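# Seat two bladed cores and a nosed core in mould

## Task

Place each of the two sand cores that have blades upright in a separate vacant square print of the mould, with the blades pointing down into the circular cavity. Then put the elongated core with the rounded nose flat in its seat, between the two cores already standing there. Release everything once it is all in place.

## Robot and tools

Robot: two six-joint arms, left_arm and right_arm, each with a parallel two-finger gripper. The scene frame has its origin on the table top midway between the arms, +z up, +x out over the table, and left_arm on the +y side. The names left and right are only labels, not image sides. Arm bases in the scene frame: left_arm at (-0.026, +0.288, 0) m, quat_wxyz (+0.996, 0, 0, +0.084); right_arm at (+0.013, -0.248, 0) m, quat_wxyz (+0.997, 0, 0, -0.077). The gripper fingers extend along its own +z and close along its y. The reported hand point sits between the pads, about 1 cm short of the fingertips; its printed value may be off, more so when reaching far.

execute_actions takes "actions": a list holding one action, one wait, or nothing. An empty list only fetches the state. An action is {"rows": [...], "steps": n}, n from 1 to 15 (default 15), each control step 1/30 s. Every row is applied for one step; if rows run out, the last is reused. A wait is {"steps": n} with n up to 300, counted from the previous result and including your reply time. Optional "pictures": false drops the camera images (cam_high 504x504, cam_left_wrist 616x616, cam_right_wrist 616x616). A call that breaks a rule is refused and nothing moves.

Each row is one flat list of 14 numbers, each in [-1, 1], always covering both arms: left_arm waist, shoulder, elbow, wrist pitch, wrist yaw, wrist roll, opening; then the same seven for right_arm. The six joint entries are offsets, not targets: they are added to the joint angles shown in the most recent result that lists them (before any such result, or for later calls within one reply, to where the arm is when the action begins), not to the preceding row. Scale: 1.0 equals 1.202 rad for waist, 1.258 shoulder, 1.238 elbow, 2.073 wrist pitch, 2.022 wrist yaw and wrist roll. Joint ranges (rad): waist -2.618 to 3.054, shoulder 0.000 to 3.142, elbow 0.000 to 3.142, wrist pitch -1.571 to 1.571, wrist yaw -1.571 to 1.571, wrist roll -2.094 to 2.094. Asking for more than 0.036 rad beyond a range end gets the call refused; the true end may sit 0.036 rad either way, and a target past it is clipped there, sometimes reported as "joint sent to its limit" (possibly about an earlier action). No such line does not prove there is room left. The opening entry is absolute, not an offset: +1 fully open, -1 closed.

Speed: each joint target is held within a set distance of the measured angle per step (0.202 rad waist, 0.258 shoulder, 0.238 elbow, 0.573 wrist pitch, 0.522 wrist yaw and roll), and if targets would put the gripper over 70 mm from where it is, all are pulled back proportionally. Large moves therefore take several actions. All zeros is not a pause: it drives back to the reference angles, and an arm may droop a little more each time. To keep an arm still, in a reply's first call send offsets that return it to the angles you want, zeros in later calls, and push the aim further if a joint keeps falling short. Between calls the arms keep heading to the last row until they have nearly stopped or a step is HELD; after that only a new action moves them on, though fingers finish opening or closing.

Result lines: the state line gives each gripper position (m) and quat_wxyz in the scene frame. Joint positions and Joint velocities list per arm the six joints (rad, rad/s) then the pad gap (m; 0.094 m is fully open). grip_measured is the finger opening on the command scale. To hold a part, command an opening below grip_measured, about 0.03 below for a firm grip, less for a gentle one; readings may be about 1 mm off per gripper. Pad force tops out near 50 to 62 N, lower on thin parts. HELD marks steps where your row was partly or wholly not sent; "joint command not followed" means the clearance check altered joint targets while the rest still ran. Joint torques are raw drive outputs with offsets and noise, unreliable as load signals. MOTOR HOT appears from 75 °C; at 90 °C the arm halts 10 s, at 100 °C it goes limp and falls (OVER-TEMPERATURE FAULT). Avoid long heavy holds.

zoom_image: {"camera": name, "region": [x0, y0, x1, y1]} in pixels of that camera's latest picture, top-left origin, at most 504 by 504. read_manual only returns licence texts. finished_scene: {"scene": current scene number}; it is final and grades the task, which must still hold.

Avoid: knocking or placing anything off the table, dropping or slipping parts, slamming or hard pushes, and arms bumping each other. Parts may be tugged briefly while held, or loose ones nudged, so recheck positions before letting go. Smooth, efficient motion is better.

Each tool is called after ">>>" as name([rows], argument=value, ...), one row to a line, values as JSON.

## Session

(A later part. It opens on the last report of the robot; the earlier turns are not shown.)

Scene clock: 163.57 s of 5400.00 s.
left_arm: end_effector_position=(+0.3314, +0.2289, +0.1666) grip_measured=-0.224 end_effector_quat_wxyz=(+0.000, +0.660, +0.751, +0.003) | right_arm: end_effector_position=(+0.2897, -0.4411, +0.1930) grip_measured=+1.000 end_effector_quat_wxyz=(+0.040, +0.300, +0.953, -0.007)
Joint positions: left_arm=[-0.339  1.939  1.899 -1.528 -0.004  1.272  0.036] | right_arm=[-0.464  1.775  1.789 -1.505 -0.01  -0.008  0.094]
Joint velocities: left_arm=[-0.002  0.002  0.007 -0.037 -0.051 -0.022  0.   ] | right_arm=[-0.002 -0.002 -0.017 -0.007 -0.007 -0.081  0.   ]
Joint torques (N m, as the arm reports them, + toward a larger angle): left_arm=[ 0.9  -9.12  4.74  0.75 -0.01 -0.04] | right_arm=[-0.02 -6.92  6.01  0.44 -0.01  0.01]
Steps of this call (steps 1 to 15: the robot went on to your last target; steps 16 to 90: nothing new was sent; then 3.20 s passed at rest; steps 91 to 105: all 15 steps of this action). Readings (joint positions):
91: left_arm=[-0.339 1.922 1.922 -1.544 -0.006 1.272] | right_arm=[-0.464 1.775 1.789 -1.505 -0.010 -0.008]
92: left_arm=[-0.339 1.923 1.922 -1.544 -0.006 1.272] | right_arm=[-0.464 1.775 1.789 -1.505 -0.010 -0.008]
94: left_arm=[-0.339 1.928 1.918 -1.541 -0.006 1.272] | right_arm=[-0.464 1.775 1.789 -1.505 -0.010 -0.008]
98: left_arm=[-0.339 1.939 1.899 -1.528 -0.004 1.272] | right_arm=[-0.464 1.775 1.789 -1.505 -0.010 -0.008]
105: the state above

>>> execute_actions([
  {"rows":[[0,0,0,0,0,0,0,0,0,0,0,0,0,1],[0,0,0,0,0,0,0.2,0,0,0,0,0,0,1],[0,0,0,0,0,0,0.3,0,0,0,0,0,0,1],[0,0,0,0,0,0,0.3,0,0,0,0,0,0,1],[0,-0.03,0.03,0,0,0,0.3,0,0,0,0,0,0,1],[0,-0.05,0.04,0,0,0,0.3,0,0,0,0,0,0,1],[0,-0.07,0.05,0,0,0,0.3,0,0,0,0,0,0,1],[0,-0.09,0.06,0,0,0,0.3,0,0,0,0,0,0,1],[0,-0.11,0.07,0,0,0,0.3,0,0,0,0,0,0,1],[0,-0.13,0.07,0,0,0,0.3,0,0,0,0,0,0,1]]},
], pictures=false)

>>> execute_actions([
  {"steps":5},
], pictures=false)

Scene clock: 179.87 s of 5400.00 s.
left_arm: end_effector_position=(+0.3293, +0.2294, +0.2468) grip_measured=+0.298 end_effector_quat_wxyz=(+0.107, +0.655, +0.745, +0.069) | right_arm: end_effector_position=(+0.2897, -0.4411, +0.1930) grip_measured=+1.000 end_effector_quat_wxyz=(+0.040, +0.300, +0.953, -0.007)
Joint positions: left_arm=[-0.339  1.764  1.973 -1.524 -0.005  1.272  0.061] | right_arm=[-0.464  1.775  1.789 -1.505 -0.01  -0.008  0.094]
Joint velocities: left_arm=[ 0.002 -0.242  0.12   0.022  0.037  0.022 -0.   ] | right_arm=[-0.022 -0.002 -0.007 -0.007 -0.066 -0.051  0.   ]
Joint torques (N m, as the arm reports them, + toward a larger angle): left_arm=[ 0.01 -5.06  6.31  1.13  0.03  0.01] | right_arm=[-0.03 -6.98  6.03  0.47 -0.02  0.  ]
Steps of this call (steps 1 to 15: the robot went on to your last target; steps 16 to 90: nothing new was sent; then 12.80 s passed at rest; steps 91 to 105: all 15 steps of this action). Readings (joint positions):
91: left_arm=[-0.339 1.939 1.899 -1.527 -0.004 1.272] | right_arm=[-0.464 1.775 1.789 -1.505 -0.010 -0.008]
92: left_arm=[-0.339 1.939 1.899 -1.527 -0.004 1.272] | right_arm=[-0.464 1.775 1.789 -1.505 -0.010 -0.008]
94: left_arm=[-0.339 1.939 1.899 -1.527 -0.004 1.272] | right_arm=[-0.464 1.775 1.789 -1.505 -0.010 -0.008]
98: left_arm=[-0.339 1.910 1.908 -1.527 -0.005 1.272] | right_arm=[-0.464 1.775 1.789 -1.505 -0.010 -0.008]
105: the state above

Scene clock: 180.03 s of 5400.00 s.
left_arm: end_effector_position=(+0.3298, +0.2293, +0.2473) grip_measured=+0.298 end_effector_quat_wxyz=(+0.108, +0.655, +0.745, +0.069) | right_arm: end_effector_position=(+0.2897, -0.4411, +0.1930) grip_measured=+1.000 end_effector_quat_wxyz=(+0.040, +0.300, +0.953, -0.007)
Joint positions: left_arm=[-0.339  1.765  1.976 -1.524 -0.005  1.272  0.061] | right_arm=[-0.464  1.775  1.789 -1.505 -0.01  -0.008  0.094]
Joint velocities: left_arm=[-0.012  0.071 -0.007 -0.037 -0.022  0.022 -0.001] | right_arm=[-0.017  0.012  0.017 -0.066  0.007  0.037  0.   ]
Joint torques (N m, as the arm reports them, + toward a larger angle): left_arm=[ 0.05 -6.71  6.7   1.12  0.03  0.  ] | right_arm=[ 0.02 -7.    6.02  0.47 -0.01  0.  ]
Steps of this call (steps 1 to 5: the robot went on to your last target). Readings (joint positions):
1: left_arm=[-0.339 1.759 1.976 -1.524 -0.005 1.272] | right_arm=[-0.464 1.775 1.789 -1.505 -0.010 -0.008]
2: left_arm=[-0.339 1.758 1.976 -1.524 -0.005 1.272] | right_arm=[-0.464 1.775 1.789 -1.505 -0.010 -0.008]
4: left_arm=[-0.339 1.763 1.976 -1.524 -0.005 1.272] | right_arm=[-0.464 1.775 1.789 -1.505 -0.010 -0.008]
5: the state above

>>> execute_actions([
  {"rows":[[-0.01,-0.03,-0.03,0.03,-0.02,-0.2,0.3,0,0,0,0,0,0,1],[-0.02,-0.05,-0.06,0.06,-0.04,-0.4,0.3,0,0,0,0,0,0,1],[-0.03,-0.07,-0.09,0.09,-0.065,-0.794,0.3,0,0,0,0,0,0,1],[-0.04,-0.09,-0.12,0.12,-0.065,-0.794,0.3,0,0,0,0,0,0,1],[-0.05,-0.11,-0.15,0.14,-0.065,-0.794,0.3,0,0,0,0,0,0,1],[-0.055,-0.125,-0.18,0.14,-0.065,-0.794,0.3,0,0,0,0,0,0,1],[-0.055,-0.138,-0.21,0.14,-0.065,-0.794,0.3,0,0,0,0,0,0,1],[-0.055,-0.138,-0.24,0.14,-0.065,-0.794,0.3,0,0,0,0,0,0,1],[-0.055,-0.138,-0.27,0.14,-0.065,-0.794,0.3,0,0,0,0,0,0,1]]},
], pictures=false)

>>> execute_actions([
  {"steps":20},
])

Scene clock: 189.23 s of 5400.00 s.
left_arm: end_effector_position=(+0.3242, +0.2298, +0.2259) grip_measured=+0.299 end_effector_quat_wxyz=(+0.187, +0.055, +0.980, +0.030) | right_arm: end_effector_position=(+0.2897, -0.4411, +0.1930) grip_measured=+1.000 end_effector_quat_wxyz=(+0.040, +0.300, +0.953, -0.007)
Joint positions: left_arm=[-0.399  1.595  1.655 -1.268 -0.123 -0.096  0.061] | right_arm=[-0.464  1.775  1.789 -1.505 -0.01  -0.008  0.094]
Joint velocities: left_arm=[-0.002  0.002 -0.017  0.081 -0.081 -1.59   0.   ] | right_arm=[ 0.012 -0.007 -0.007 -0.051  0.007  0.007  0.   ]
Joint torques (N m, as the arm reports them, + toward a larger angle): left_arm=[-0.64 -6.45  5.47  1.66 -0.13 -0.03] | right_arm=[-0.03 -6.97  5.99  0.47  0.    0.  ]
Steps of this call (steps 1 to 15: the robot went on to your last target; steps 16 to 90: nothing new was sent; then 5.70 s passed at rest; steps 91 to 105: all 15 steps of this action). Readings (joint positions):
91: left_arm=[-0.340 1.764 1.972 -1.518 -0.010 1.211] | right_arm=[-0.464 1.775 1.789 -1.505 -0.010 -0.008]
92: left_arm=[-0.341 1.755 1.956 -1.497 -0.023 1.116] | right_arm=[-0.464 1.775 1.789 -1.505 -0.010 -0.008]
94: left_arm=[-0.353 1.717 1.898 -1.431 -0.065 0.917] | right_arm=[-0.464 1.775 1.789 -1.505 -0.010 -0.008]
98: left_arm=[-0.393 1.623 1.763 -1.312 -0.104 0.520] | right_arm=[-0.464 1.775 1.789 -1.505 -0.010 -0.008]
105: the state above

Scene clock: 189.90 s of 5400.00 s.
left_arm: end_effector_position=(+0.3291, +0.2292, +0.2279) grip_measured=+0.299 end_effector_quat_wxyz=(+0.200, -0.058, +0.978, +0.007) | right_arm: end_effector_position=(+0.2897, -0.4411, +0.1930) grip_measured=+1.000 end_effector_quat_wxyz=(+0.040, +0.300, +0.953, -0.007)
Joint positions: left_arm=[-0.399  1.595  1.655 -1.246 -0.125 -0.325  0.061] | right_arm=[-0.464  1.775  1.789 -1.505 -0.01  -0.008  0.094]
Joint velocities: left_arm=[-0.002  0.007 -0.017  0.051 -0.022 -0.007 -0.   ] | right_arm=[ 0.017  0.022 -0.002  0.11  -0.051 -0.022  0.   ]
Joint torques (N m, as the arm reports them, + toward a larger angle): left_arm=[-0.54 -6.6   5.46  1.57 -0.15 -0.07] | right_arm=[-0.01 -6.95  6.    0.46 -0.02 -0.01]
Steps of this call (steps 1 to 20: the robot went on to your last target). Readings (joint positions):
1: left_arm=[-0.399 1.595 1.655 -1.265 -0.123 -0.143] | right_arm=[-0.464 1.775 1.789 -1.505 -0.010 -0.008]
2: left_arm=[-0.399 1.595 1.655 -1.261 -0.124 -0.180] | right_arm=[-0.464 1.775 1.789 -1.505 -0.010 -0.008]
4: left_arm=[-0.399 1.595 1.655 -1.254 -0.125 -0.233] | right_arm=[-0.464 1.775 1.789 -1.505 -0.010 -0.008]
8: left_arm=[-0.399 1.595 1.655 -1.249 -0.125 -0.289] | right_arm=[-0.464 1.775 1.789 -1.505 -0.010 -0.008]
20: the state above

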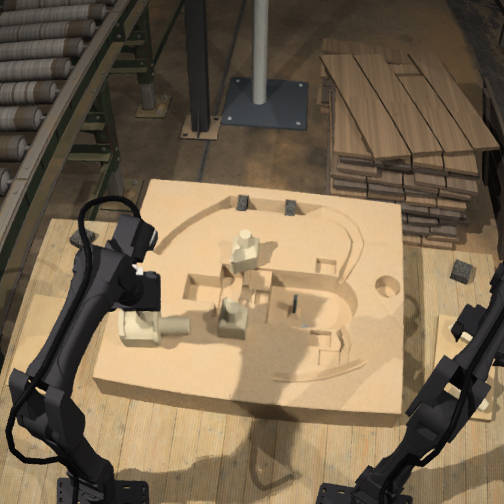

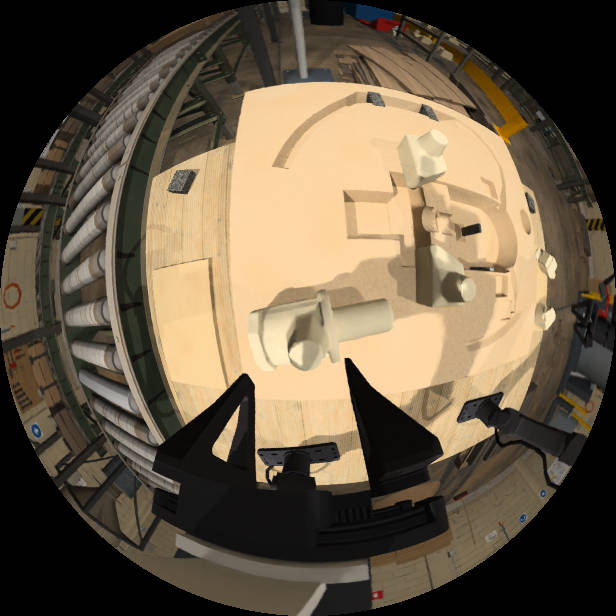

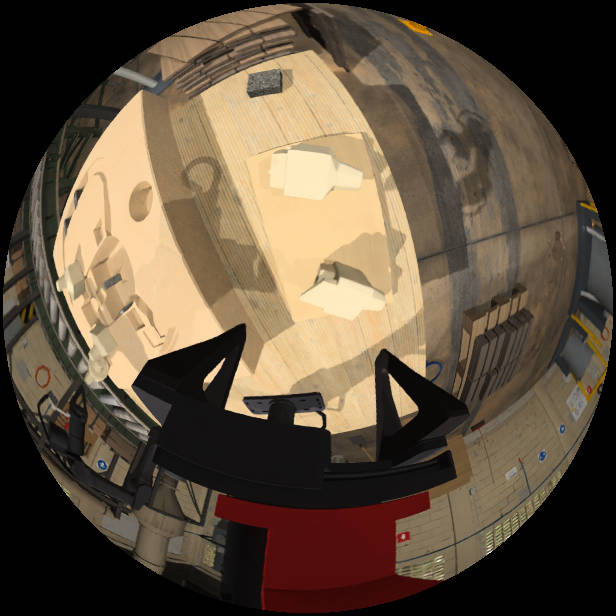

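>>> execute_actions([
  {"rows":[[0,-0.01,-0.03,0.03,-0.006,0,0.2,0,0,0,0,0,0,1],[0,-0.02,-0.05,0.05,-0.006,0,0.2,0,0,0,0,0,0,1],[0,-0.03,-0.07,0.07,-0.006,0,0.2,0,0,0,0,0,0,1],[0,-0.035,-0.09,0.08,-0.006,0,0.2,0,0,0,0,0,0,1],[0,-0.035,-0.11,0.09,-0.006,0,0.2,0,0,0,0,0,0,1],[0,-0.035,-0.13,0.1,-0.006,0,0.2,0,0,0,0,0,0,1],[0,-0.035,-0.15,0.105,-0.006,0,0.2,0,0,0,0,0,0,1],[0,-0.035,-0.17,0.105,-0.006,0,0.2,0,0,0,0,0,0,1],[0,-0.035,-0.19,0.105,-0.006,0,0.2,0,0,0,0,0,0,1],[0,-0.035,-0.2,0.105,-0.006,0,0.2,0,0,0,0,0,0,1]]},
], pictures=false)

>>> execute_actions([
  {"steps":10},
])

>>> zoom_image(camera="cam_left_wrist", region=[180,250,440,470])

Scene clock: 198.23 s of 5400.00 s.
left_arm: end_effector_position=(+0.3256, +0.2301, +0.1744) grip_measured=+0.202 end_effector_quat_wxyz=(+0.188, -0.059, +0.980, +0.011) | right_arm: end_effector_position=(+0.2897, -0.4411, +0.1930) grip_measured=+1.000 end_effector_quat_wxyz=(+0.040, +0.300, +0.953, -0.007)
Joint positions: left_arm=[-0.399  1.564  1.416 -1.063 -0.126 -0.328  0.056] | right_arm=[-0.464  1.775  1.789 -1.505 -0.01  -0.008  0.094]
Joint velocities: left_arm=[ 0.002 -0.007 -0.002  0.037 -0.007 -0.007 -0.001] | right_arm=[-0.002  0.002  0.007 -0.022 -0.007 -0.007  0.   ]
Joint torques (N m, as the arm reports them, + toward a larger angle): left_arm=[ 0.05 -7.28  6.07  1.6  -0.14  0.03] | right_arm=[-0.03 -6.98  6.04  0.47 -0.01 -0.01]
Steps of this call (steps 1 to 15: the robot went on to your last target; steps 16 to 90: nothing new was sent; then 4.83 s passed at rest; steps 91 to 105: all 15 steps of this action). Readings (joint positions):
91: left_arm=[-0.399 1.595 1.651 -1.240 -0.125 -0.328] | right_arm=[-0.464 1.775 1.789 -1.505 -0.010 -0.008]
92: left_arm=[-0.399 1.592 1.642 -1.224 -0.126 -0.328] | right_arm=[-0.464 1.775 1.789 -1.505 -0.010 -0.008]
94: left_arm=[-0.399 1.580 1.604 -1.176 -0.126 -0.328] | right_arm=[-0.464 1.775 1.789 -1.505 -0.010 -0.008]
98: left_arm=[-0.399 1.564 1.510 -1.096 -0.126 -0.328] | right_arm=[-0.464 1.775 1.789 -1.505 -0.010 -0.008]
105: the state above

Scene clock: 198.57 s of 5400.00 s.
left_arm: end_effector_position=(+0.3303, +0.2290, +0.1763) grip_measured=+0.202 end_effector_quat_wxyz=(+0.198, -0.060, +0.978, +0.008) | right_arm: end_effector_position=(+0.2897, -0.4411, +0.1930) grip_measured=+1.000 end_effector_quat_wxyz=(+0.040, +0.300, +0.953, -0.007)
Joint positions: left_arm=[-0.399  1.564  1.416 -1.042 -0.126 -0.328  0.056] | right_arm=[-0.464  1.775  1.789 -1.505 -0.01  -0.008  0.094]
Joint velocities: left_arm=[ 0.012  0.012  0.007  0.051 -0.037 -0.051  0.   ] | right_arm=[-0.002 -0.012 -0.017 -0.022 -0.066 -0.022  0.   ]
Joint torques (N m, as the arm reports them, + toward a larger angle): left_arm=[ 0.05 -7.41  6.08  1.58 -0.16  0.01] | right_arm=[-0.02 -6.99  6.02  0.47 -0.01  0.  ]
Steps of this call (steps 1 to 10: the robot went on to your last target). Readings (joint positions):
1: left_arm=[-0.399 1.564 1.416 -1.058 -0.126 -0.328] | right_arm=[-0.464 1.775 1.789 -1.505 -0.010 -0.008]
2: left_arm=[-0.399 1.564 1.416 -1.054 -0.126 -0.328] | right_arm=[-0.464 1.775 1.789 -1.505 -0.010 -0.008]
4: left_arm=[-0.399 1.564 1.416 -1.049 -0.126 -0.328] | right_arm=[-0.464 1.775 1.789 -1.505 -0.010 -0.008]
8: left_arm=[-0.399 1.564 1.416 -1.044 -0.126 -0.328] | right_arm=[-0.464 1.775 1.789 -1.505 -0.010 -0.008]
10: the state above

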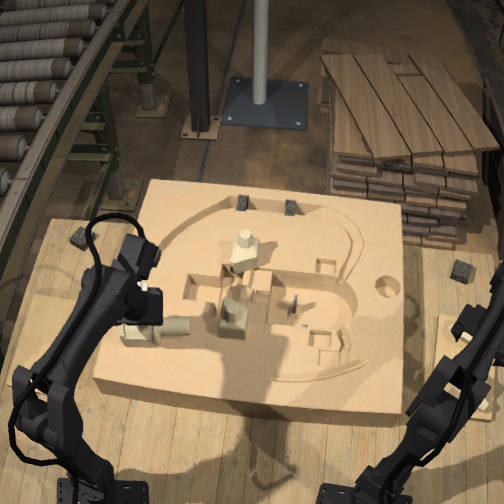

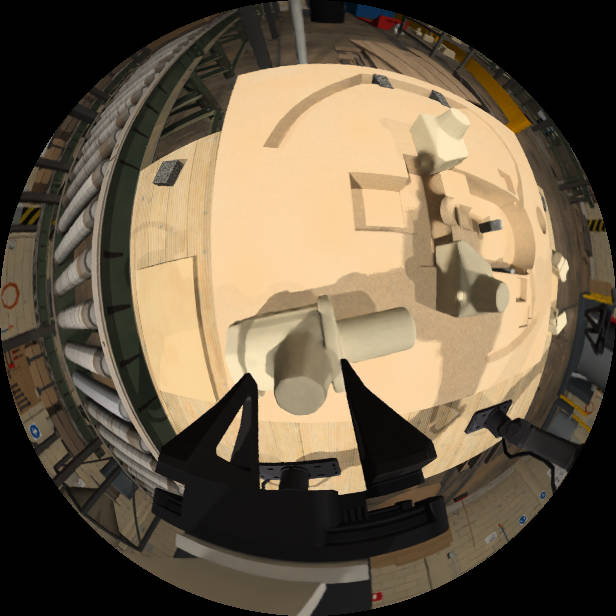

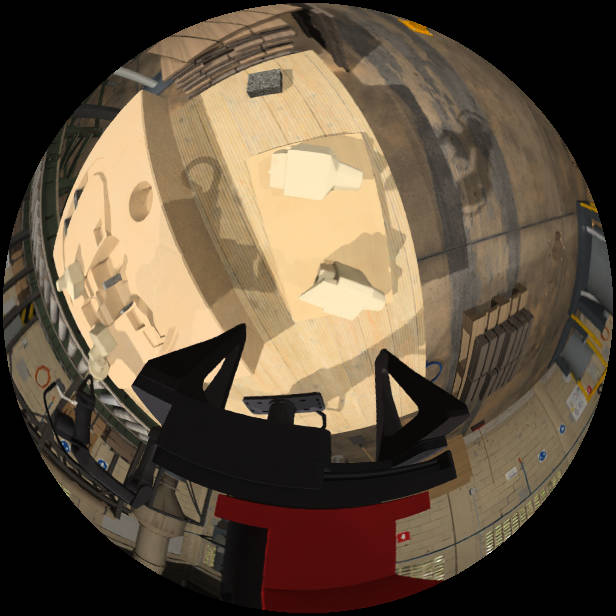

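Region (180, 250, 440, 470) of cam_left_wrist's 616x616 image, scaled by 1.938, with more detail than that image has; it fills the top 426 rows of this view, and the rest is white.

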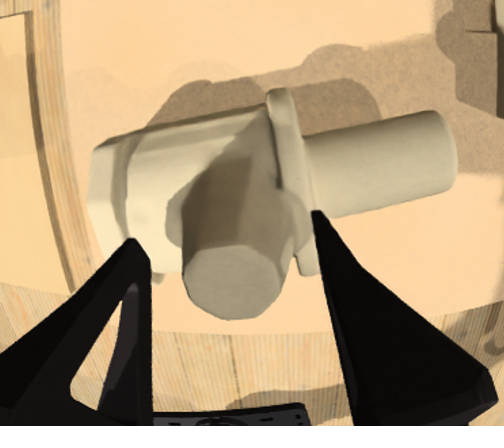

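>>> execute_actions([
  {"rows":[[0,0,-0.022,0,0,0,0.1,0,0,0,0,0,0,1],[0,0,-0.022,0,0,0,0.05,0,0,0,0,0,0,1],[0,0,-0.022,0,0,0,0,0,0,0,0,0,0,1],[0,0,-0.022,0,0,0,-0.05,0,0,0,0,0,0,1],[0,0,-0.022,0,0,0,-0.1,0,0,0,0,0,0,1],[0,0,-0.022,0,0,0,-0.15,0,0,0,0,0,0,1],[0,0,-0.022,0,0,0,-0.2,0,0,0,0,0,0,1],[0,0,-0.022,0,0,0,-0.24,0,0,0,0,0,0,1],[0,0,-0.022,0,0,0,-0.28,0,0,0,0,0,0,1],[0,0,-0.022,0,0,0,-0.32,0,0,0,0,0,0,1]]},
])

>>> zoom_image(camera="cam_high", region=[100,240,280,380])

Scene clock: 205.20 s of 5400.00 s.
left_arm: end_effector_position=(+0.3310, +0.2253, +0.1759) grip_measured=-0.300 end_effector_quat_wxyz=(+0.198, -0.058, +0.978, -0.002) | right_arm: end_effector_position=(+0.2897, -0.4411, +0.1930) grip_measured=+1.000 end_effector_quat_wxyz=(+0.040, +0.300, +0.953, -0.007)
Joint positions: left_arm=[-0.399  1.564  1.414 -1.035 -0.107 -0.328  0.033] | right_arm=[-0.464  1.775  1.789 -1.505 -0.01  -0.008  0.094]
Joint velocities: left_arm=[ 0.017 -0.002 -0.002  0.022  0.051 -0.022 -0.001] | right_arm=[ 0.007 -0.007  0.007  0.007  0.022  0.051  0.   ]
Joint torques (N m, as the arm reports them, + toward a larger angle): left_arm=[ 0.05 -6.29  4.83  1.34 -0.2   0.  ] | right_arm=[ 0.01 -7.02  6.06  0.45  0.    0.  ]
Steps of this call (steps 1 to 30: the robot went on to your last target; steps 31 to 90: nothing new was sent; then 3.13 s passed at rest; steps 91 to 105: all 15 steps of this action). Readings (joint positions):
91: left_arm=[-0.399 1.564 1.416 -1.041 -0.126 -0.328] | right_arm=[-0.464 1.775 1.789 -1.505 -0.010 -0.008]
92: left_arm=[-0.399 1.564 1.416 -1.041 -0.126 -0.328] | right_arm=[-0.464 1.775 1.789 -1.505 -0.010 -0.008]
94: left_arm=[-0.399 1.564 1.416 -1.041 -0.126 -0.328] | right_arm=[-0.464 1.775 1.789 -1.505 -0.010 -0.008]
98: left_arm=[-0.399 1.564 1.416 -1.037 -0.111 -0.328] | right_arm=[-0.464 1.775 1.789 -1.505 -0.010 -0.008]
105: the state above

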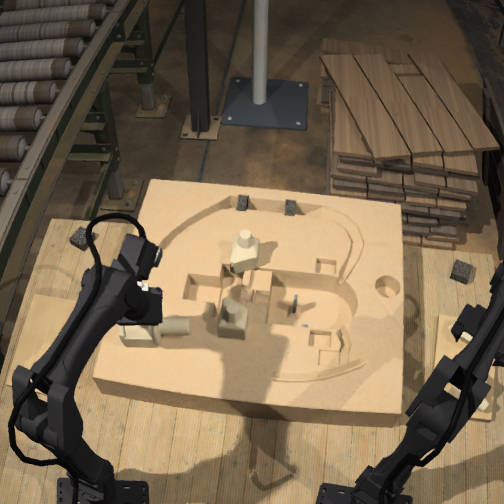

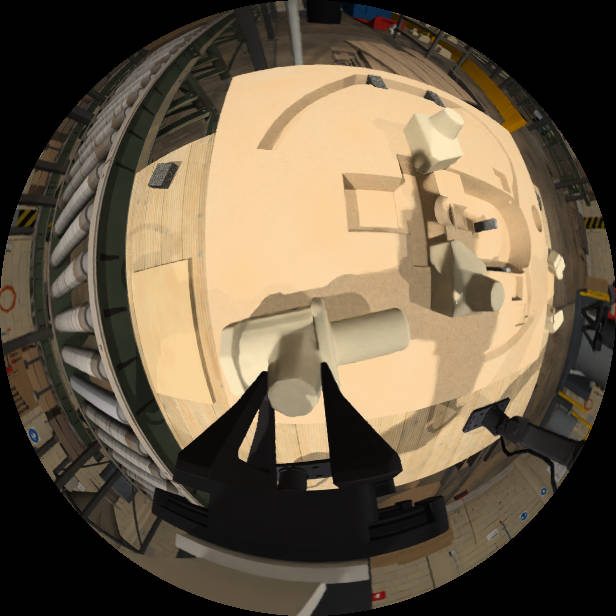

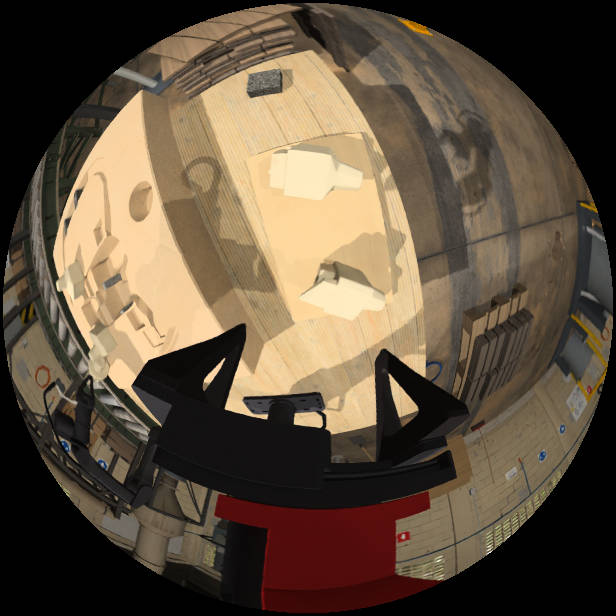

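Region (100, 240, 280, 380) of cam_high's 504x504 image, scaled by 2.800, with more detail than that image has.

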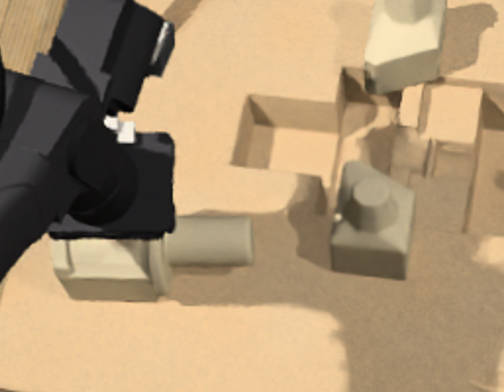

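>>> execute_actions([
  {"rows":[[0,-0.03,0.03,0,0,0,-0.35,0,0,0,0,0,0,1],[0,-0.03,0.05,0,0,0,-0.35,0,0,0,0,0,0,1],[0,-0.03,0.07,-0.005,0,0,-0.35,0,0,0,0,0,0,1],[0,-0.03,0.09,-0.01,0,0,-0.35,0,0,0,0,0,0,1],[0,-0.02,0.11,-0.015,0,0,-0.35,0,0,0,0,0,0,1],[0,-0.01,0.13,-0.02,0,0.01,-0.35,0,0,0,0,0,0,1],[0,0,0.15,-0.025,0,0.01,-0.35,0,0,0,0,0,0,1],[0,0.015,0.17,-0.03,0,0.02,-0.35,0,0,0,0,0,0,1],[0,0.03,0.19,-0.035,0,0.02,-0.35,0,0,0,0,0,0,1],[0,0.045,0.21,-0.04,0,0.03,-0.35,0,0,0,0,0,0,1],[0,0.06,0.23,-0.045,0,0.03,-0.35,0,0,0,0,0,0,1],[0,0.075,0.25,-0.045,0,0.04,-0.35,0,0,0,0,0,0,1],[0,0.09,0.27,-0.045,0,0.04,-0.35,0,0,0,0,0,0,1],[0,0.105,0.29,-0.045,0,0.04,-0.35,0,0,0,0,0,0,1],[0,0.12,0.3,-0.045,0,0.04,-0.35,0,0,0,0,0,0,1]]},
], pictures=false)

>>> execute_actions([
  {"steps":12},
], pictures=false)

Scene clock: 220.87 s of 5400.00 s.
left_arm: end_effector_position=(+0.3647, +0.2161, +0.2182) grip_measured=-0.300 end_effector_quat_wxyz=(+0.215, -0.030, +0.976, -0.005) | right_arm: end_effector_position=(+0.2897, -0.4411, +0.1930) grip_measured=+1.000 end_effector_quat_wxyz=(+0.040, +0.300, +0.953, -0.007)
Joint positions: left_arm=[-0.399  1.691  1.704 -1.161 -0.099 -0.271  0.033] | right_arm=[-0.464  1.775  1.789 -1.505 -0.01  -0.008  0.094]
Joint velocities: left_arm=[-0.012  0.569  0.598 -0.022  0.051  0.168 -0.001] | right_arm=[ 0.007 -0.012 -0.032 -0.066 -0.007 -0.022  0.   ]
Joint torques (N m, as the arm reports them, + toward a larger angle): left_arm=[ 0.02 -8.06 10.36  1.92 -0.1   0.06] | right_arm=[ 0.03 -6.91  6.02  0.47 -0.02  0.  ]
Steps of this call (steps 1 to 15: the robot went on to your last target; steps 16 to 90: nothing new was sent; then 12.17 s passed at rest; steps 91 to 105: all 15 steps of this action). Readings (joint positions):
91: left_arm=[-0.399 1.562 1.414 -1.034 -0.106 -0.328] | right_arm=[-0.464 1.775 1.789 -1.505 -0.010 -0.008]
92: left_arm=[-0.399 1.562 1.416 -1.036 -0.105 -0.328] | right_arm=[-0.464 1.775 1.789 -1.505 -0.010 -0.008]
94: left_arm=[-0.399 1.562 1.431 -1.056 -0.104 -0.328] | right_arm=[-0.464 1.775 1.789 -1.505 -0.010 -0.008]
98: left_arm=[-0.399 1.576 1.516 -1.126 -0.099 -0.317] | right_arm=[-0.464 1.775 1.789 -1.505 -0.010 -0.008]
105: the state above

Scene clock: 221.27 s of 5400.00 s.
left_arm: end_effector_position=(+0.3704, +0.2145, +0.2040) grip_measured=-0.300 end_effector_quat_wxyz=(+0.193, -0.020, +0.981, +0.002) | right_arm: end_effector_position=(+0.2897, -0.4411, +0.1930) grip_measured=+1.000 end_effector_quat_wxyz=(+0.040, +0.300, +0.953, -0.007)
Joint positions: left_arm=[-0.399  1.746  1.729 -1.176 -0.098 -0.253  0.033] | right_arm=[-0.464  1.775  1.789 -1.505 -0.01  -0.008  0.094]
Joint velocities: left_arm=[ 0.002  0.002 -0.017  0.037 -0.007  0.022  0.   ] | right_arm=[-0.007 -0.012 -0.002  0.066  0.007  0.007  0.   ]
Joint torques (N m, as the arm reports them, + toward a larger angle): left_arm=[  0.12 -10.22  11.31   2.02  -0.12   0.05] | right_arm=[-0.08 -6.97  6.04  0.46  0.    0.01]
Steps of this call (steps 1 to 12: the robot went on to your last target). Readings (joint positions):
1: left_arm=[-0.399 1.708 1.720 -1.159 -0.099 -0.267] | right_arm=[-0.464 1.775 1.789 -1.505 -0.010 -0.008]
2: left_arm=[-0.399 1.722 1.727 -1.156 -0.099 -0.264] | right_arm=[-0.464 1.775 1.789 -1.505 -0.010 -0.008]
4: left_arm=[-0.399 1.738 1.729 -1.153 -0.099 -0.259] | right_arm=[-0.464 1.775 1.789 -1.505 -0.010 -0.008]
8: left_arm=[-0.399 1.746 1.729 -1.172 -0.098 -0.255] | right_arm=[-0.464 1.775 1.789 -1.505 -0.010 -0.008]
12: the state above

>>> execute_actions([
  {"rows":[[0,-0.02,0.05,0.022,0,0.01,-0.35,0,0,0,0,0,0,1],[0,-0.01,0.065,0.022,0,0.01,-0.35,0,0,0,0,0,0,1],[0,0.005,0.085,0.022,0.005,0.01,-0.35,0,0,0,0,0,0,1],[0,0.02,0.105,0.022,0.005,0.02,-0.35,0,0,0,0,0,0,1],[0,0.035,0.125,0.022,0.01,0.02,-0.35,0,0,0,0,0,0,1],[0,0.05,0.145,0.02,0.01,0.02,-0.35,0,0,0,0,0,0,1],[0,0.065,0.165,0.02,0.015,0.03,-0.35,0,0,0,0,0,0,1],[0,0.08,0.185,0.02,0.015,0.03,-0.35,0,0,0,0,0,0,1],[0,0.095,0.205,0.015,0.015,0.03,-0.35,0,0,0,0,0,0,1],[0,0.11,0.225,0.015,0.015,0.04,-0.35,0,0,0,0,0,0,1],[0,0.125,0.245,0.015,0.015,0.04,-0.35,0,0,0,0,0,0,1],[0,0.14,0.265,0.015,0.015,0.046,-0.35,0,0,0,0,0,0,1],[0,0.155,0.28,0.015,0.015,0.046,-0.35,0,0,0,0,0,0,1],[0,0.17,0.295,0.015,0.015,0.046,-0.35,0,0,0,0,0,0,1],[0,0.18,0.304,0.015,0.015,0.046,-0.35,0,0,0,0,0,0,1]]},
], pictures=false)

>>> execute_actions([
  {"steps":15},
])

Scene clock: 231.40 s of 5400.00 s.
left_arm: end_effector_position=(+0.4299, +0.1950, +0.2101) grip_measured=-0.300 end_effector_quat_wxyz=(+0.214, +0.017, +0.977, -0.011) | right_arm: end_effector_position=(+0.2897, -0.4411, +0.1930) grip_measured=+1.000 end_effector_quat_wxyz=(+0.040, +0.300, +0.953, -0.007)
Joint positions: left_arm=[-0.399  1.967  2.024 -1.201 -0.067 -0.18   0.033] | right_arm=[-0.464  1.775  1.789 -1.505 -0.01  -0.008  0.094]
Joint velocities: left_arm=[0.007 0.501 0.486 0.037 0.007 0.066 0.   ] | right_arm=[ 0.012  0.017 -0.007 -0.037  0.022 -0.051  0.   ]
Joint torques (N m, as the arm reports them, + toward a larger angle): left_arm=[  0.06 -11.67  10.79   2.15  -0.05   0.06] | right_arm=[-0.07 -6.93  5.99  0.47 -0.03  0.  ]
Steps of this call (steps 1 to 30: the robot went on to your last target; steps 31 to 90: nothing new was sent; then 6.63 s passed at rest; steps 91 to 105: all 15 steps of this action). Readings (joint positions):
91: left_arm=[-0.399 1.746 1.729 -1.177 -0.097 -0.249] | right_arm=[-0.464 1.775 1.789 -1.505 -0.010 -0.008]
92: left_arm=[-0.399 1.748 1.732 -1.179 -0.096 -0.247] | right_arm=[-0.464 1.775 1.789 -1.505 -0.010 -0.008]
94: left_arm=[-0.399 1.764 1.761 -1.194 -0.092 -0.240] | right_arm=[-0.464 1.775 1.789 -1.505 -0.010 -0.008]
98: left_arm=[-0.399 1.830 1.859 -1.205 -0.079 -0.220] | right_arm=[-0.464 1.775 1.789 -1.505 -0.010 -0.008]
105: the state above

Scene clock: 231.90 s of 5400.00 s.
left_arm: end_effector_position=(+0.4363, +0.1931, +0.1981) grip_measured=-0.300 end_effector_quat_wxyz=(+0.203, +0.025, +0.979, -0.008) | right_arm: end_effector_position=(+0.2897, -0.4411, +0.1930) grip_measured=+1.000 end_effector_quat_wxyz=(+0.040, +0.300, +0.953, -0.007)
Joint positions: left_arm=[-0.399  2.009  2.043 -1.2   -0.065 -0.165  0.033] | right_arm=[-0.464  1.775  1.789 -1.505 -0.01  -0.008  0.094]
Joint velocities: left_arm=[ 0.002  0.002  0.002 -0.081  0.066 -0.081  0.001] | right_arm=[ 0.002  0.002 -0.012  0.007 -0.022  0.007  0.   ]
Joint torques (N m, as the arm reports them, + toward a larger angle): left_arm=[  0.03 -12.84  11.78   2.16  -0.06   0.05] | right_arm=[-0.01 -6.97  5.99  0.47  0.    0.01]
Steps of this call (steps 1 to 15: the robot went on to your last target). Readings (joint positions):
1: left_arm=[-0.399 1.982 2.036 -1.198 -0.067 -0.177] | right_arm=[-0.464 1.775 1.789 -1.505 -0.010 -0.008]
2: left_arm=[-0.399 1.992 2.042 -1.194 -0.067 -0.175] | right_arm=[-0.464 1.775 1.789 -1.505 -0.010 -0.008]
4: left_arm=[-0.399 2.004 2.043 -1.192 -0.066 -0.171] | right_arm=[-0.464 1.775 1.789 -1.505 -0.010 -0.008]
8: left_arm=[-0.399 2.009 2.043 -1.200 -0.065 -0.167] | right_arm=[-0.464 1.775 1.789 -1.505 -0.010 -0.008]
15: the state above

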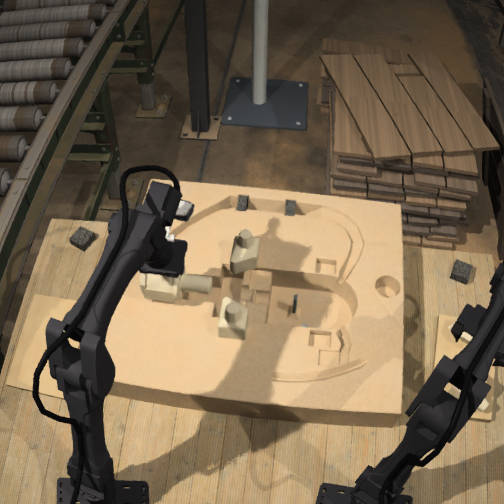

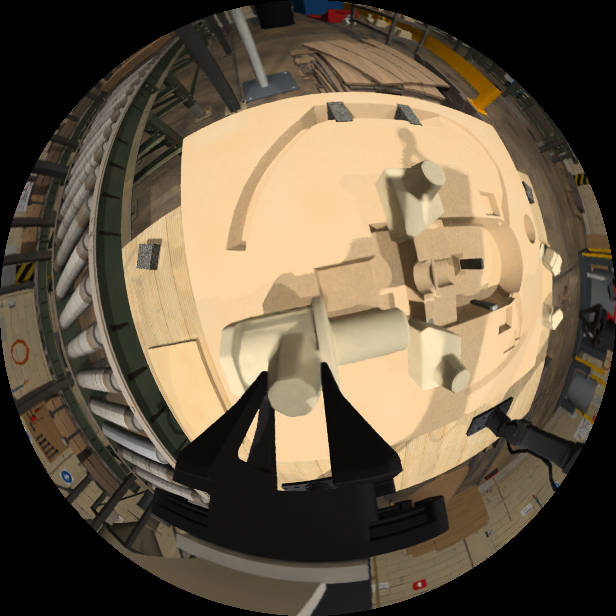

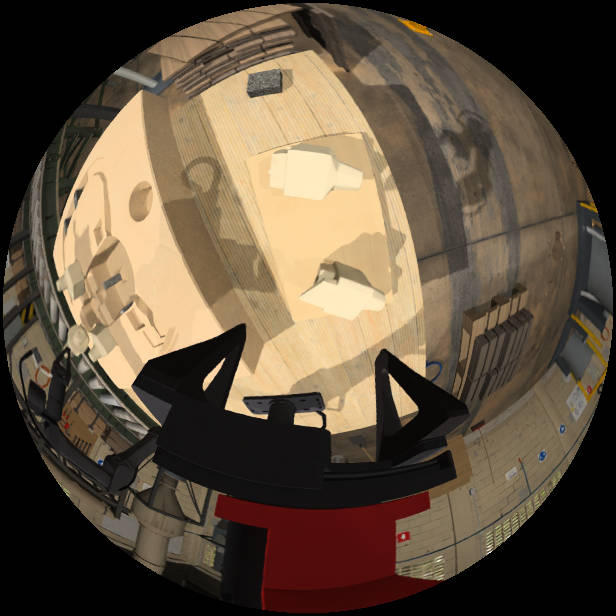

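>>> execute_actions([
  {"rows":[[0,-0.03,0.05,0.025,0,0,-0.35,0,0,0,0,0,0,1],[0,-0.02,0.07,0.022,0,0,-0.35,0,0,0,0,0,0,1],[0,-0.01,0.09,0.018,0,0,-0.35,0,0,0,0,0,0,1],[0,0,0.11,0.014,0,0,-0.35,0,0,0,0,0,0,1],[0,0.015,0.13,0.01,0,0,-0.35,0,0,0,0,0,0,1],[-0.01,0.03,0.15,0.006,0,0,-0.35,0,0,0,0,0,0,1],[-0.02,0.045,0.17,0.002,0,-0.01,-0.35,0,0,0,0,0,0,1],[-0.025,0.06,0.19,-0.002,0,-0.01,-0.35,0,0,0,0,0,0,1],[-0.03,0.07,0.21,-0.006,-0.01,-0.02,-0.35,0,0,0,0,0,0,1],[-0.04,0.08,0.225,-0.01,-0.01,-0.02,-0.35,0,0,0,0,0,0,1],[-0.05,0.09,0.24,-0.014,-0.016,-0.03,-0.35,0,0,0,0,0,0,1],[-0.055,0.1,0.25,-0.017,-0.016,-0.037,-0.35,0,0,0,0,0,0,1],[-0.065,0.11,0.263,-0.017,-0.016,-0.037,-0.35,0,0,0,0,0,0,1],[-0.075,0.115,0.263,-0.017,-0.016,-0.037,-0.35,0,0,0,0,0,0,1]]},
], pictures=false)

>>> execute_actions([
  {"steps":15},
])

>>> zoom_image(camera="cam_high", region=[130,220,300,350])

Scene clock: 249.07 s of 5400.00 s.
left_arm: end_effector_position=(+0.4674, +0.1576, +0.2075) grip_measured=-0.300 end_effector_quat_wxyz=(+0.227, +0.027, +0.973, -0.016) | right_arm: end_effector_position=(+0.2897, -0.4411, +0.1930) grip_measured=+1.000 end_effector_quat_wxyz=(+0.040, +0.300, +0.953, -0.007)
Joint positions: left_arm=[-0.46   2.168  2.307 -1.259 -0.085 -0.215  0.033] | right_arm=[-0.464  1.775  1.789 -1.505 -0.01  -0.008  0.094]
Joint velocities: left_arm=[-0.325  0.252  0.11  -0.051 -0.081 -0.139 -0.   ] | right_arm=[-0.002 -0.002 -0.017  0.007  0.051 -0.095  0.   ]
Joint torques (N m, as the arm reports them, + toward a larger angle): left_arm=[ -0.89 -13.4   10.75   1.85  -0.12  -0.07] | right_arm=[-0.01 -6.94  6.01  0.45 -0.02  0.  ]
Steps of this call (steps 1 to 15: the robot went on to your last target; steps 16 to 90: nothing new was sent; then 13.67 s passed at rest; steps 91 to 105: all 15 steps of this action). Readings (joint positions):
91: left_arm=[-0.399 2.009 2.043 -1.200 -0.065 -0.165] | right_arm=[-0.464 1.775 1.789 -1.505 -0.010 -0.008]
92: left_arm=[-0.399 2.010 2.047 -1.203 -0.065 -0.165] | right_arm=[-0.464 1.775 1.789 -1.505 -0.010 -0.008]
94: left_arm=[-0.399 2.023 2.078 -1.221 -0.064 -0.165] | right_arm=[-0.464 1.775 1.789 -1.505 -0.010 -0.008]
98: left_arm=[-0.402 2.073 2.181 -1.246 -0.064 -0.170] | right_arm=[-0.464 1.775 1.789 -1.505 -0.010 -0.008]
105: the state above

Scene clock: 249.57 s of 5400.00 s.
left_arm: end_effector_position=(+0.4579, +0.1406, +0.1936) grip_measured=-0.300 end_effector_quat_wxyz=(+0.202, +0.037, +0.979, -0.018) | right_arm: end_effector_position=(+0.2897, -0.4411, +0.1930) grip_measured=+1.000 end_effector_quat_wxyz=(+0.040, +0.300, +0.953, -0.007)
Joint positions: left_arm=[-0.495  2.191  2.309 -1.288 -0.078 -0.235  0.033] | right_arm=[-0.464  1.775  1.789 -1.505 -0.01  -0.008  0.094]
Joint velocities: left_arm=[-0.007 -0.007 -0.002  0.051 -0.007 -0.007  0.   ] | right_arm=[-0.002  0.007  0.022  0.022  0.022  0.007  0.   ]
Joint torques (N m, as the arm reports them, + toward a larger angle): left_arm=[  0.56 -14.33  11.26   2.09  -0.21  -0.04] | right_arm=[-0.03 -6.96  6.01  0.46 -0.01 -0.01]
Steps of this call (steps 1 to 15: the robot went on to your last target). Readings (joint positions):
1: left_arm=[-0.470 2.175 2.309 -1.259 -0.084 -0.219] | right_arm=[-0.464 1.775 1.789 -1.505 -0.010 -0.008]
2: left_arm=[-0.480 2.180 2.309 -1.261 -0.083 -0.223] | right_arm=[-0.464 1.775 1.789 -1.505 -0.010 -0.008]
4: left_arm=[-0.491 2.188 2.309 -1.270 -0.076 -0.227] | right_arm=[-0.464 1.775 1.789 -1.505 -0.010 -0.008]
8: left_arm=[-0.495 2.191 2.309 -1.287 -0.074 -0.232] | right_arm=[-0.464 1.775 1.789 -1.505 -0.010 -0.008]
15: the state above

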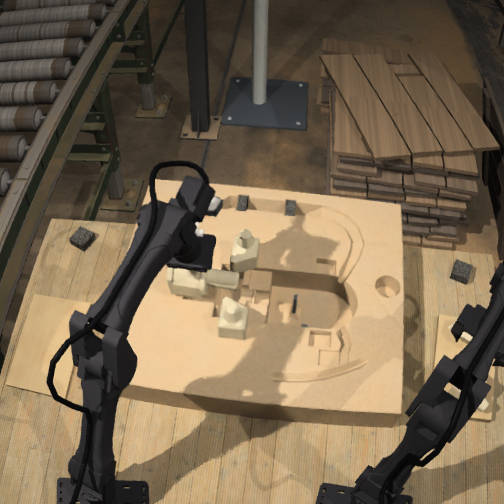

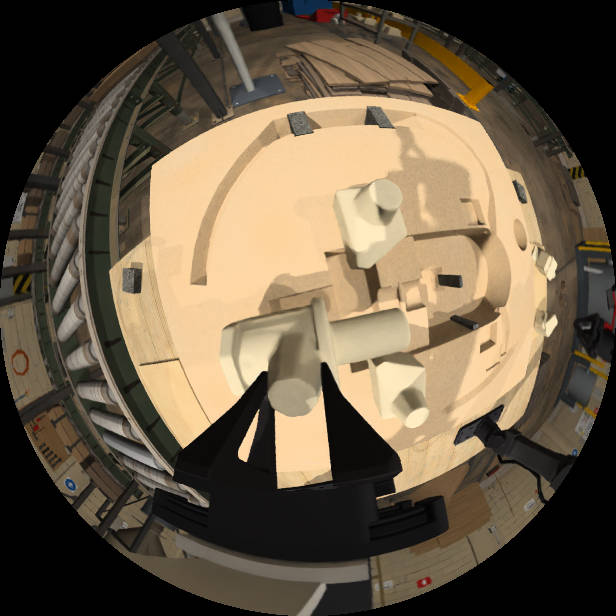

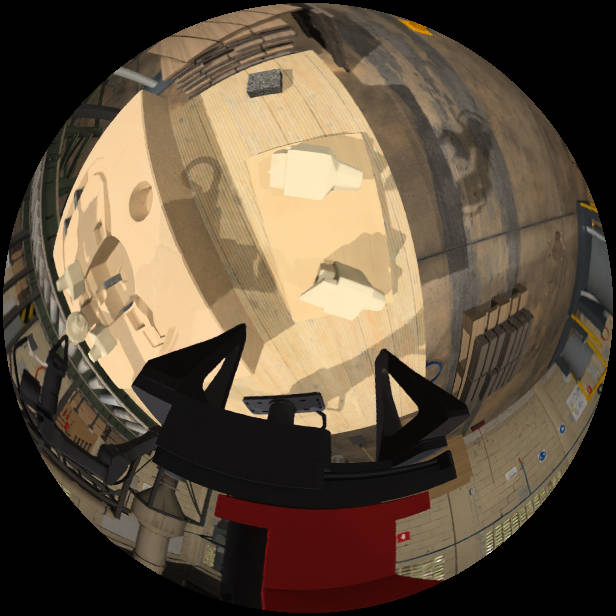

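Region (130, 220, 300, 350) of cam_high's 504x504 image, scaled by 2.965, with more detail than that image has; it fills the top 385 rows of this view, and the rest is white.

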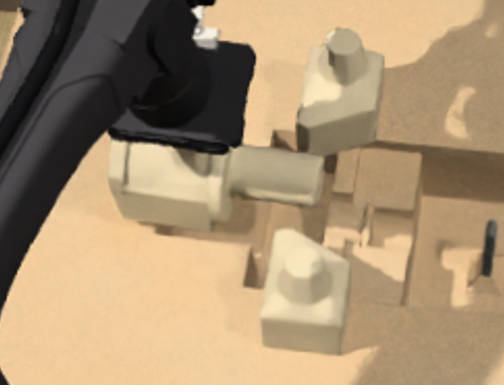

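>>> execute_actions([
  {"rows":[[0,-0.03,0.05,0.025,-0.005,0,-0.35,0,0,0,0,0,0,1],[-0.005,-0.025,0.06,0.022,-0.008,-0.005,-0.35,0,0,0,0,0,0,1],[-0.01,-0.02,0.07,0.02,-0.01,-0.01,-0.35,0,0,0,0,0,0,1],[-0.015,-0.015,0.08,0.018,-0.013,-0.015,-0.35,0,0,0,0,0,0,1],[-0.02,-0.01,0.09,0.016,-0.016,-0.02,-0.35,0,0,0,0,0,0,1],[-0.025,0,0.1,0.014,-0.019,-0.025,-0.35,0,0,0,0,0,0,1],[-0.03,0.005,0.11,0.012,-0.022,-0.03,-0.35,0,0,0,0,0,0,1],[-0.035,0.01,0.12,0.01,-0.025,-0.035,-0.35,0,0,0,0,0,0,1],[-0.04,0.02,0.13,0.008,-0.028,-0.04,-0.35,0,0,0,0,0,0,1],[-0.045,0.025,0.14,0.006,-0.031,-0.045,-0.35,0,0,0,0,0,0,1],[-0.05,0.03,0.15,0.004,-0.034,-0.05,-0.35,0,0,0,0,0,0,1],[-0.055,0.035,0.16,0.002,-0.036,-0.05,-0.35,0,0,0,0,0,0,1],[-0.06,0.04,0.17,0,-0.036,-0.05,-0.35,0,0,0,0,0,0,1],[-0.065,0.045,0.178,0,-0.036,-0.05,-0.35,0,0,0,0,0,0,1],[-0.068,0.05,0.178,0,-0.036,-0.05,-0.35,0,0,0,0,0,0,1]]},
], pictures=false)

>>> execute_actions([
  {"steps":15},
])

>>> zoom_image(camera="cam_high", region=[150,230,290,350])

>>> zoom_image(camera="cam_left_wrist", region=[190,220,470,430])

Scene clock: 263.73 s of 5400.00 s.
left_arm: end_effector_position=(+0.4666, +0.1117, +0.2031) grip_measured=-0.300 end_effector_quat_wxyz=(+0.224, +0.022, +0.974, -0.020) | right_arm: end_effector_position=(+0.2897, -0.4411, +0.1930) grip_measured=+1.000 end_effector_quat_wxyz=(+0.040, +0.300, +0.953, -0.007)
Joint positions: left_arm=[-0.556  2.269  2.463 -1.326 -0.119 -0.315  0.033] | right_arm=[-0.464  1.775  1.789 -1.505 -0.01  -0.008  0.094]
Joint velocities: left_arm=[-0.193  0.183  0.198 -0.051 -0.037 -0.095  0.   ] | right_arm=[-0.002 -0.012  0.007  0.051  0.007 -0.037  0.   ]
Joint torques (N m, as the arm reports them, + toward a larger angle): left_arm=[ -0.74 -13.83  10.8    2.05  -0.33  -0.07] | right_arm=[-0.05 -6.98  6.    0.47  0.    0.  ]
Steps of this call (steps 1 to 15: the robot went on to your last target; steps 16 to 90: nothing new was sent; then 10.67 s passed at rest; steps 91 to 105: all 15 steps of this action). Readings (joint positions):
91: left_arm=[-0.495 2.191 2.309 -1.288 -0.078 -0.235] | right_arm=[-0.464 1.775 1.789 -1.505 -0.010 -0.008]
92: left_arm=[-0.495 2.191 2.311 -1.290 -0.078 -0.236] | right_arm=[-0.464 1.775 1.789 -1.505 -0.010 -0.008]
94: left_arm=[-0.495 2.197 2.327 -1.298 -0.078 -0.242] | right_arm=[-0.464 1.775 1.789 -1.505 -0.010 -0.008]
98: left_arm=[-0.507 2.217 2.379 -1.312 -0.095 -0.268] | right_arm=[-0.464 1.775 1.789 -1.505 -0.010 -0.008]
105: the state above

Scene clock: 264.23 s of 5400.00 s.
left_arm: end_effector_position=(+0.4623, +0.1030, +0.1949) grip_measured=-0.300 end_effector_quat_wxyz=(+0.212, +0.025, +0.977, -0.018) | right_arm: end_effector_position=(+0.2897, -0.4411, +0.1930) grip_measured=+1.000 end_effector_quat_wxyz=(+0.040, +0.300, +0.953, -0.007)
Joint positions: left_arm=[-0.576  2.287  2.469 -1.341 -0.123 -0.33   0.033] | right_arm=[-0.464  1.775  1.789 -1.505 -0.01  -0.008  0.094]
Joint velocities: left_arm=[ 0.002 -0.012 -0.012  0.007 -0.022  0.022  0.   ] | right_arm=[-0.017 -0.022  0.022  0.037  0.022  0.022  0.   ]
Joint torques (N m, as the arm reports them, + toward a larger angle): left_arm=[  0.05 -14.52  11.17   2.11  -0.3   -0.07] | right_arm=[-0.05 -6.92  5.95  0.46 -0.01  0.  ]
Steps of this call (steps 1 to 15: the robot went on to your last target). Readings (joint positions):
1: left_arm=[-0.562 2.274 2.467 -1.327 -0.119 -0.318] | right_arm=[-0.464 1.775 1.789 -1.505 -0.010 -0.008]
2: left_arm=[-0.568 2.278 2.469 -1.327 -0.119 -0.321] | right_arm=[-0.464 1.775 1.789 -1.505 -0.010 -0.008]
4: left_arm=[-0.575 2.283 2.469 -1.329 -0.119 -0.325] | right_arm=[-0.464 1.775 1.789 -1.505 -0.010 -0.008]
8: left_arm=[-0.576 2.287 2.469 -1.338 -0.121 -0.328] | right_arm=[-0.464 1.775 1.789 -1.505 -0.010 -0.008]
15: the state above

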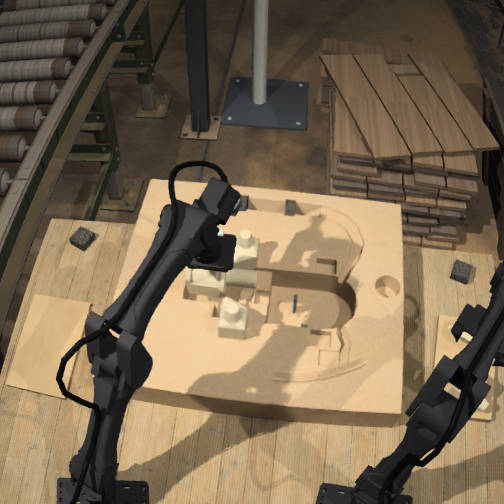

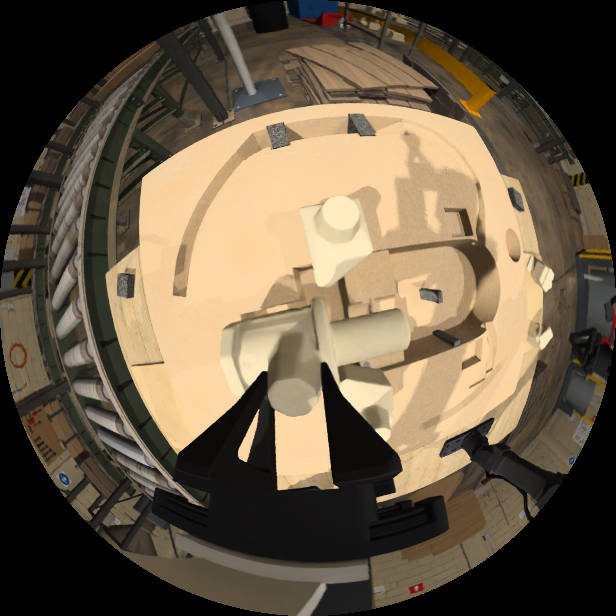

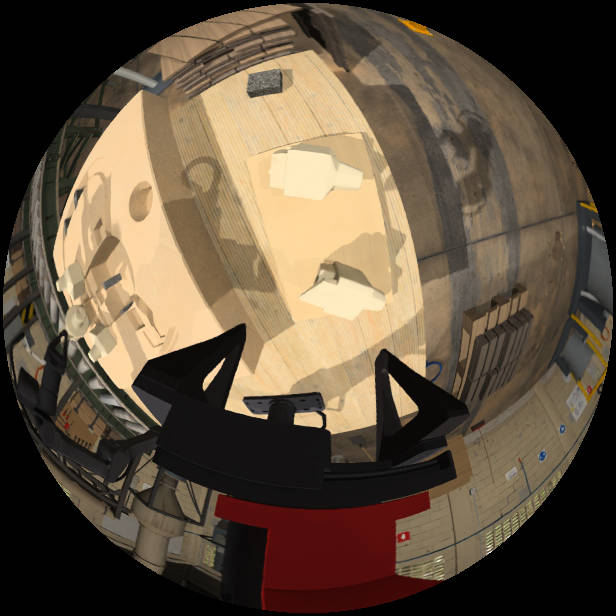

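Region (150, 230, 290, 350) of cam_high's 504x504 image, scaled by 3.600, with more detail than that image has; it fills the top 432 rows of this view, and the rest is white.

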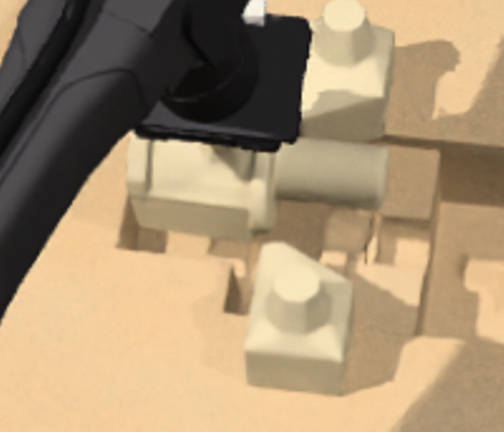

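Region (190, 220, 470, 430) of cam_left_wrist's 616x616 image, scaled by 1.800, with more detail than that image has; it fills the top 378 rows of this view, and the rest is white.

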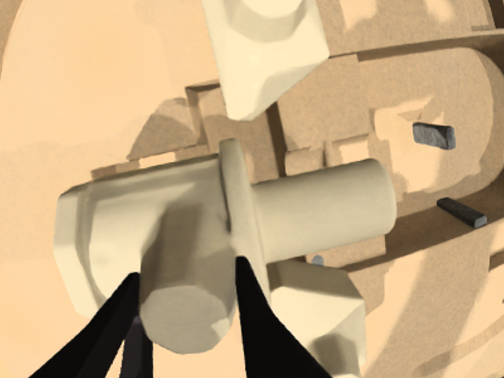

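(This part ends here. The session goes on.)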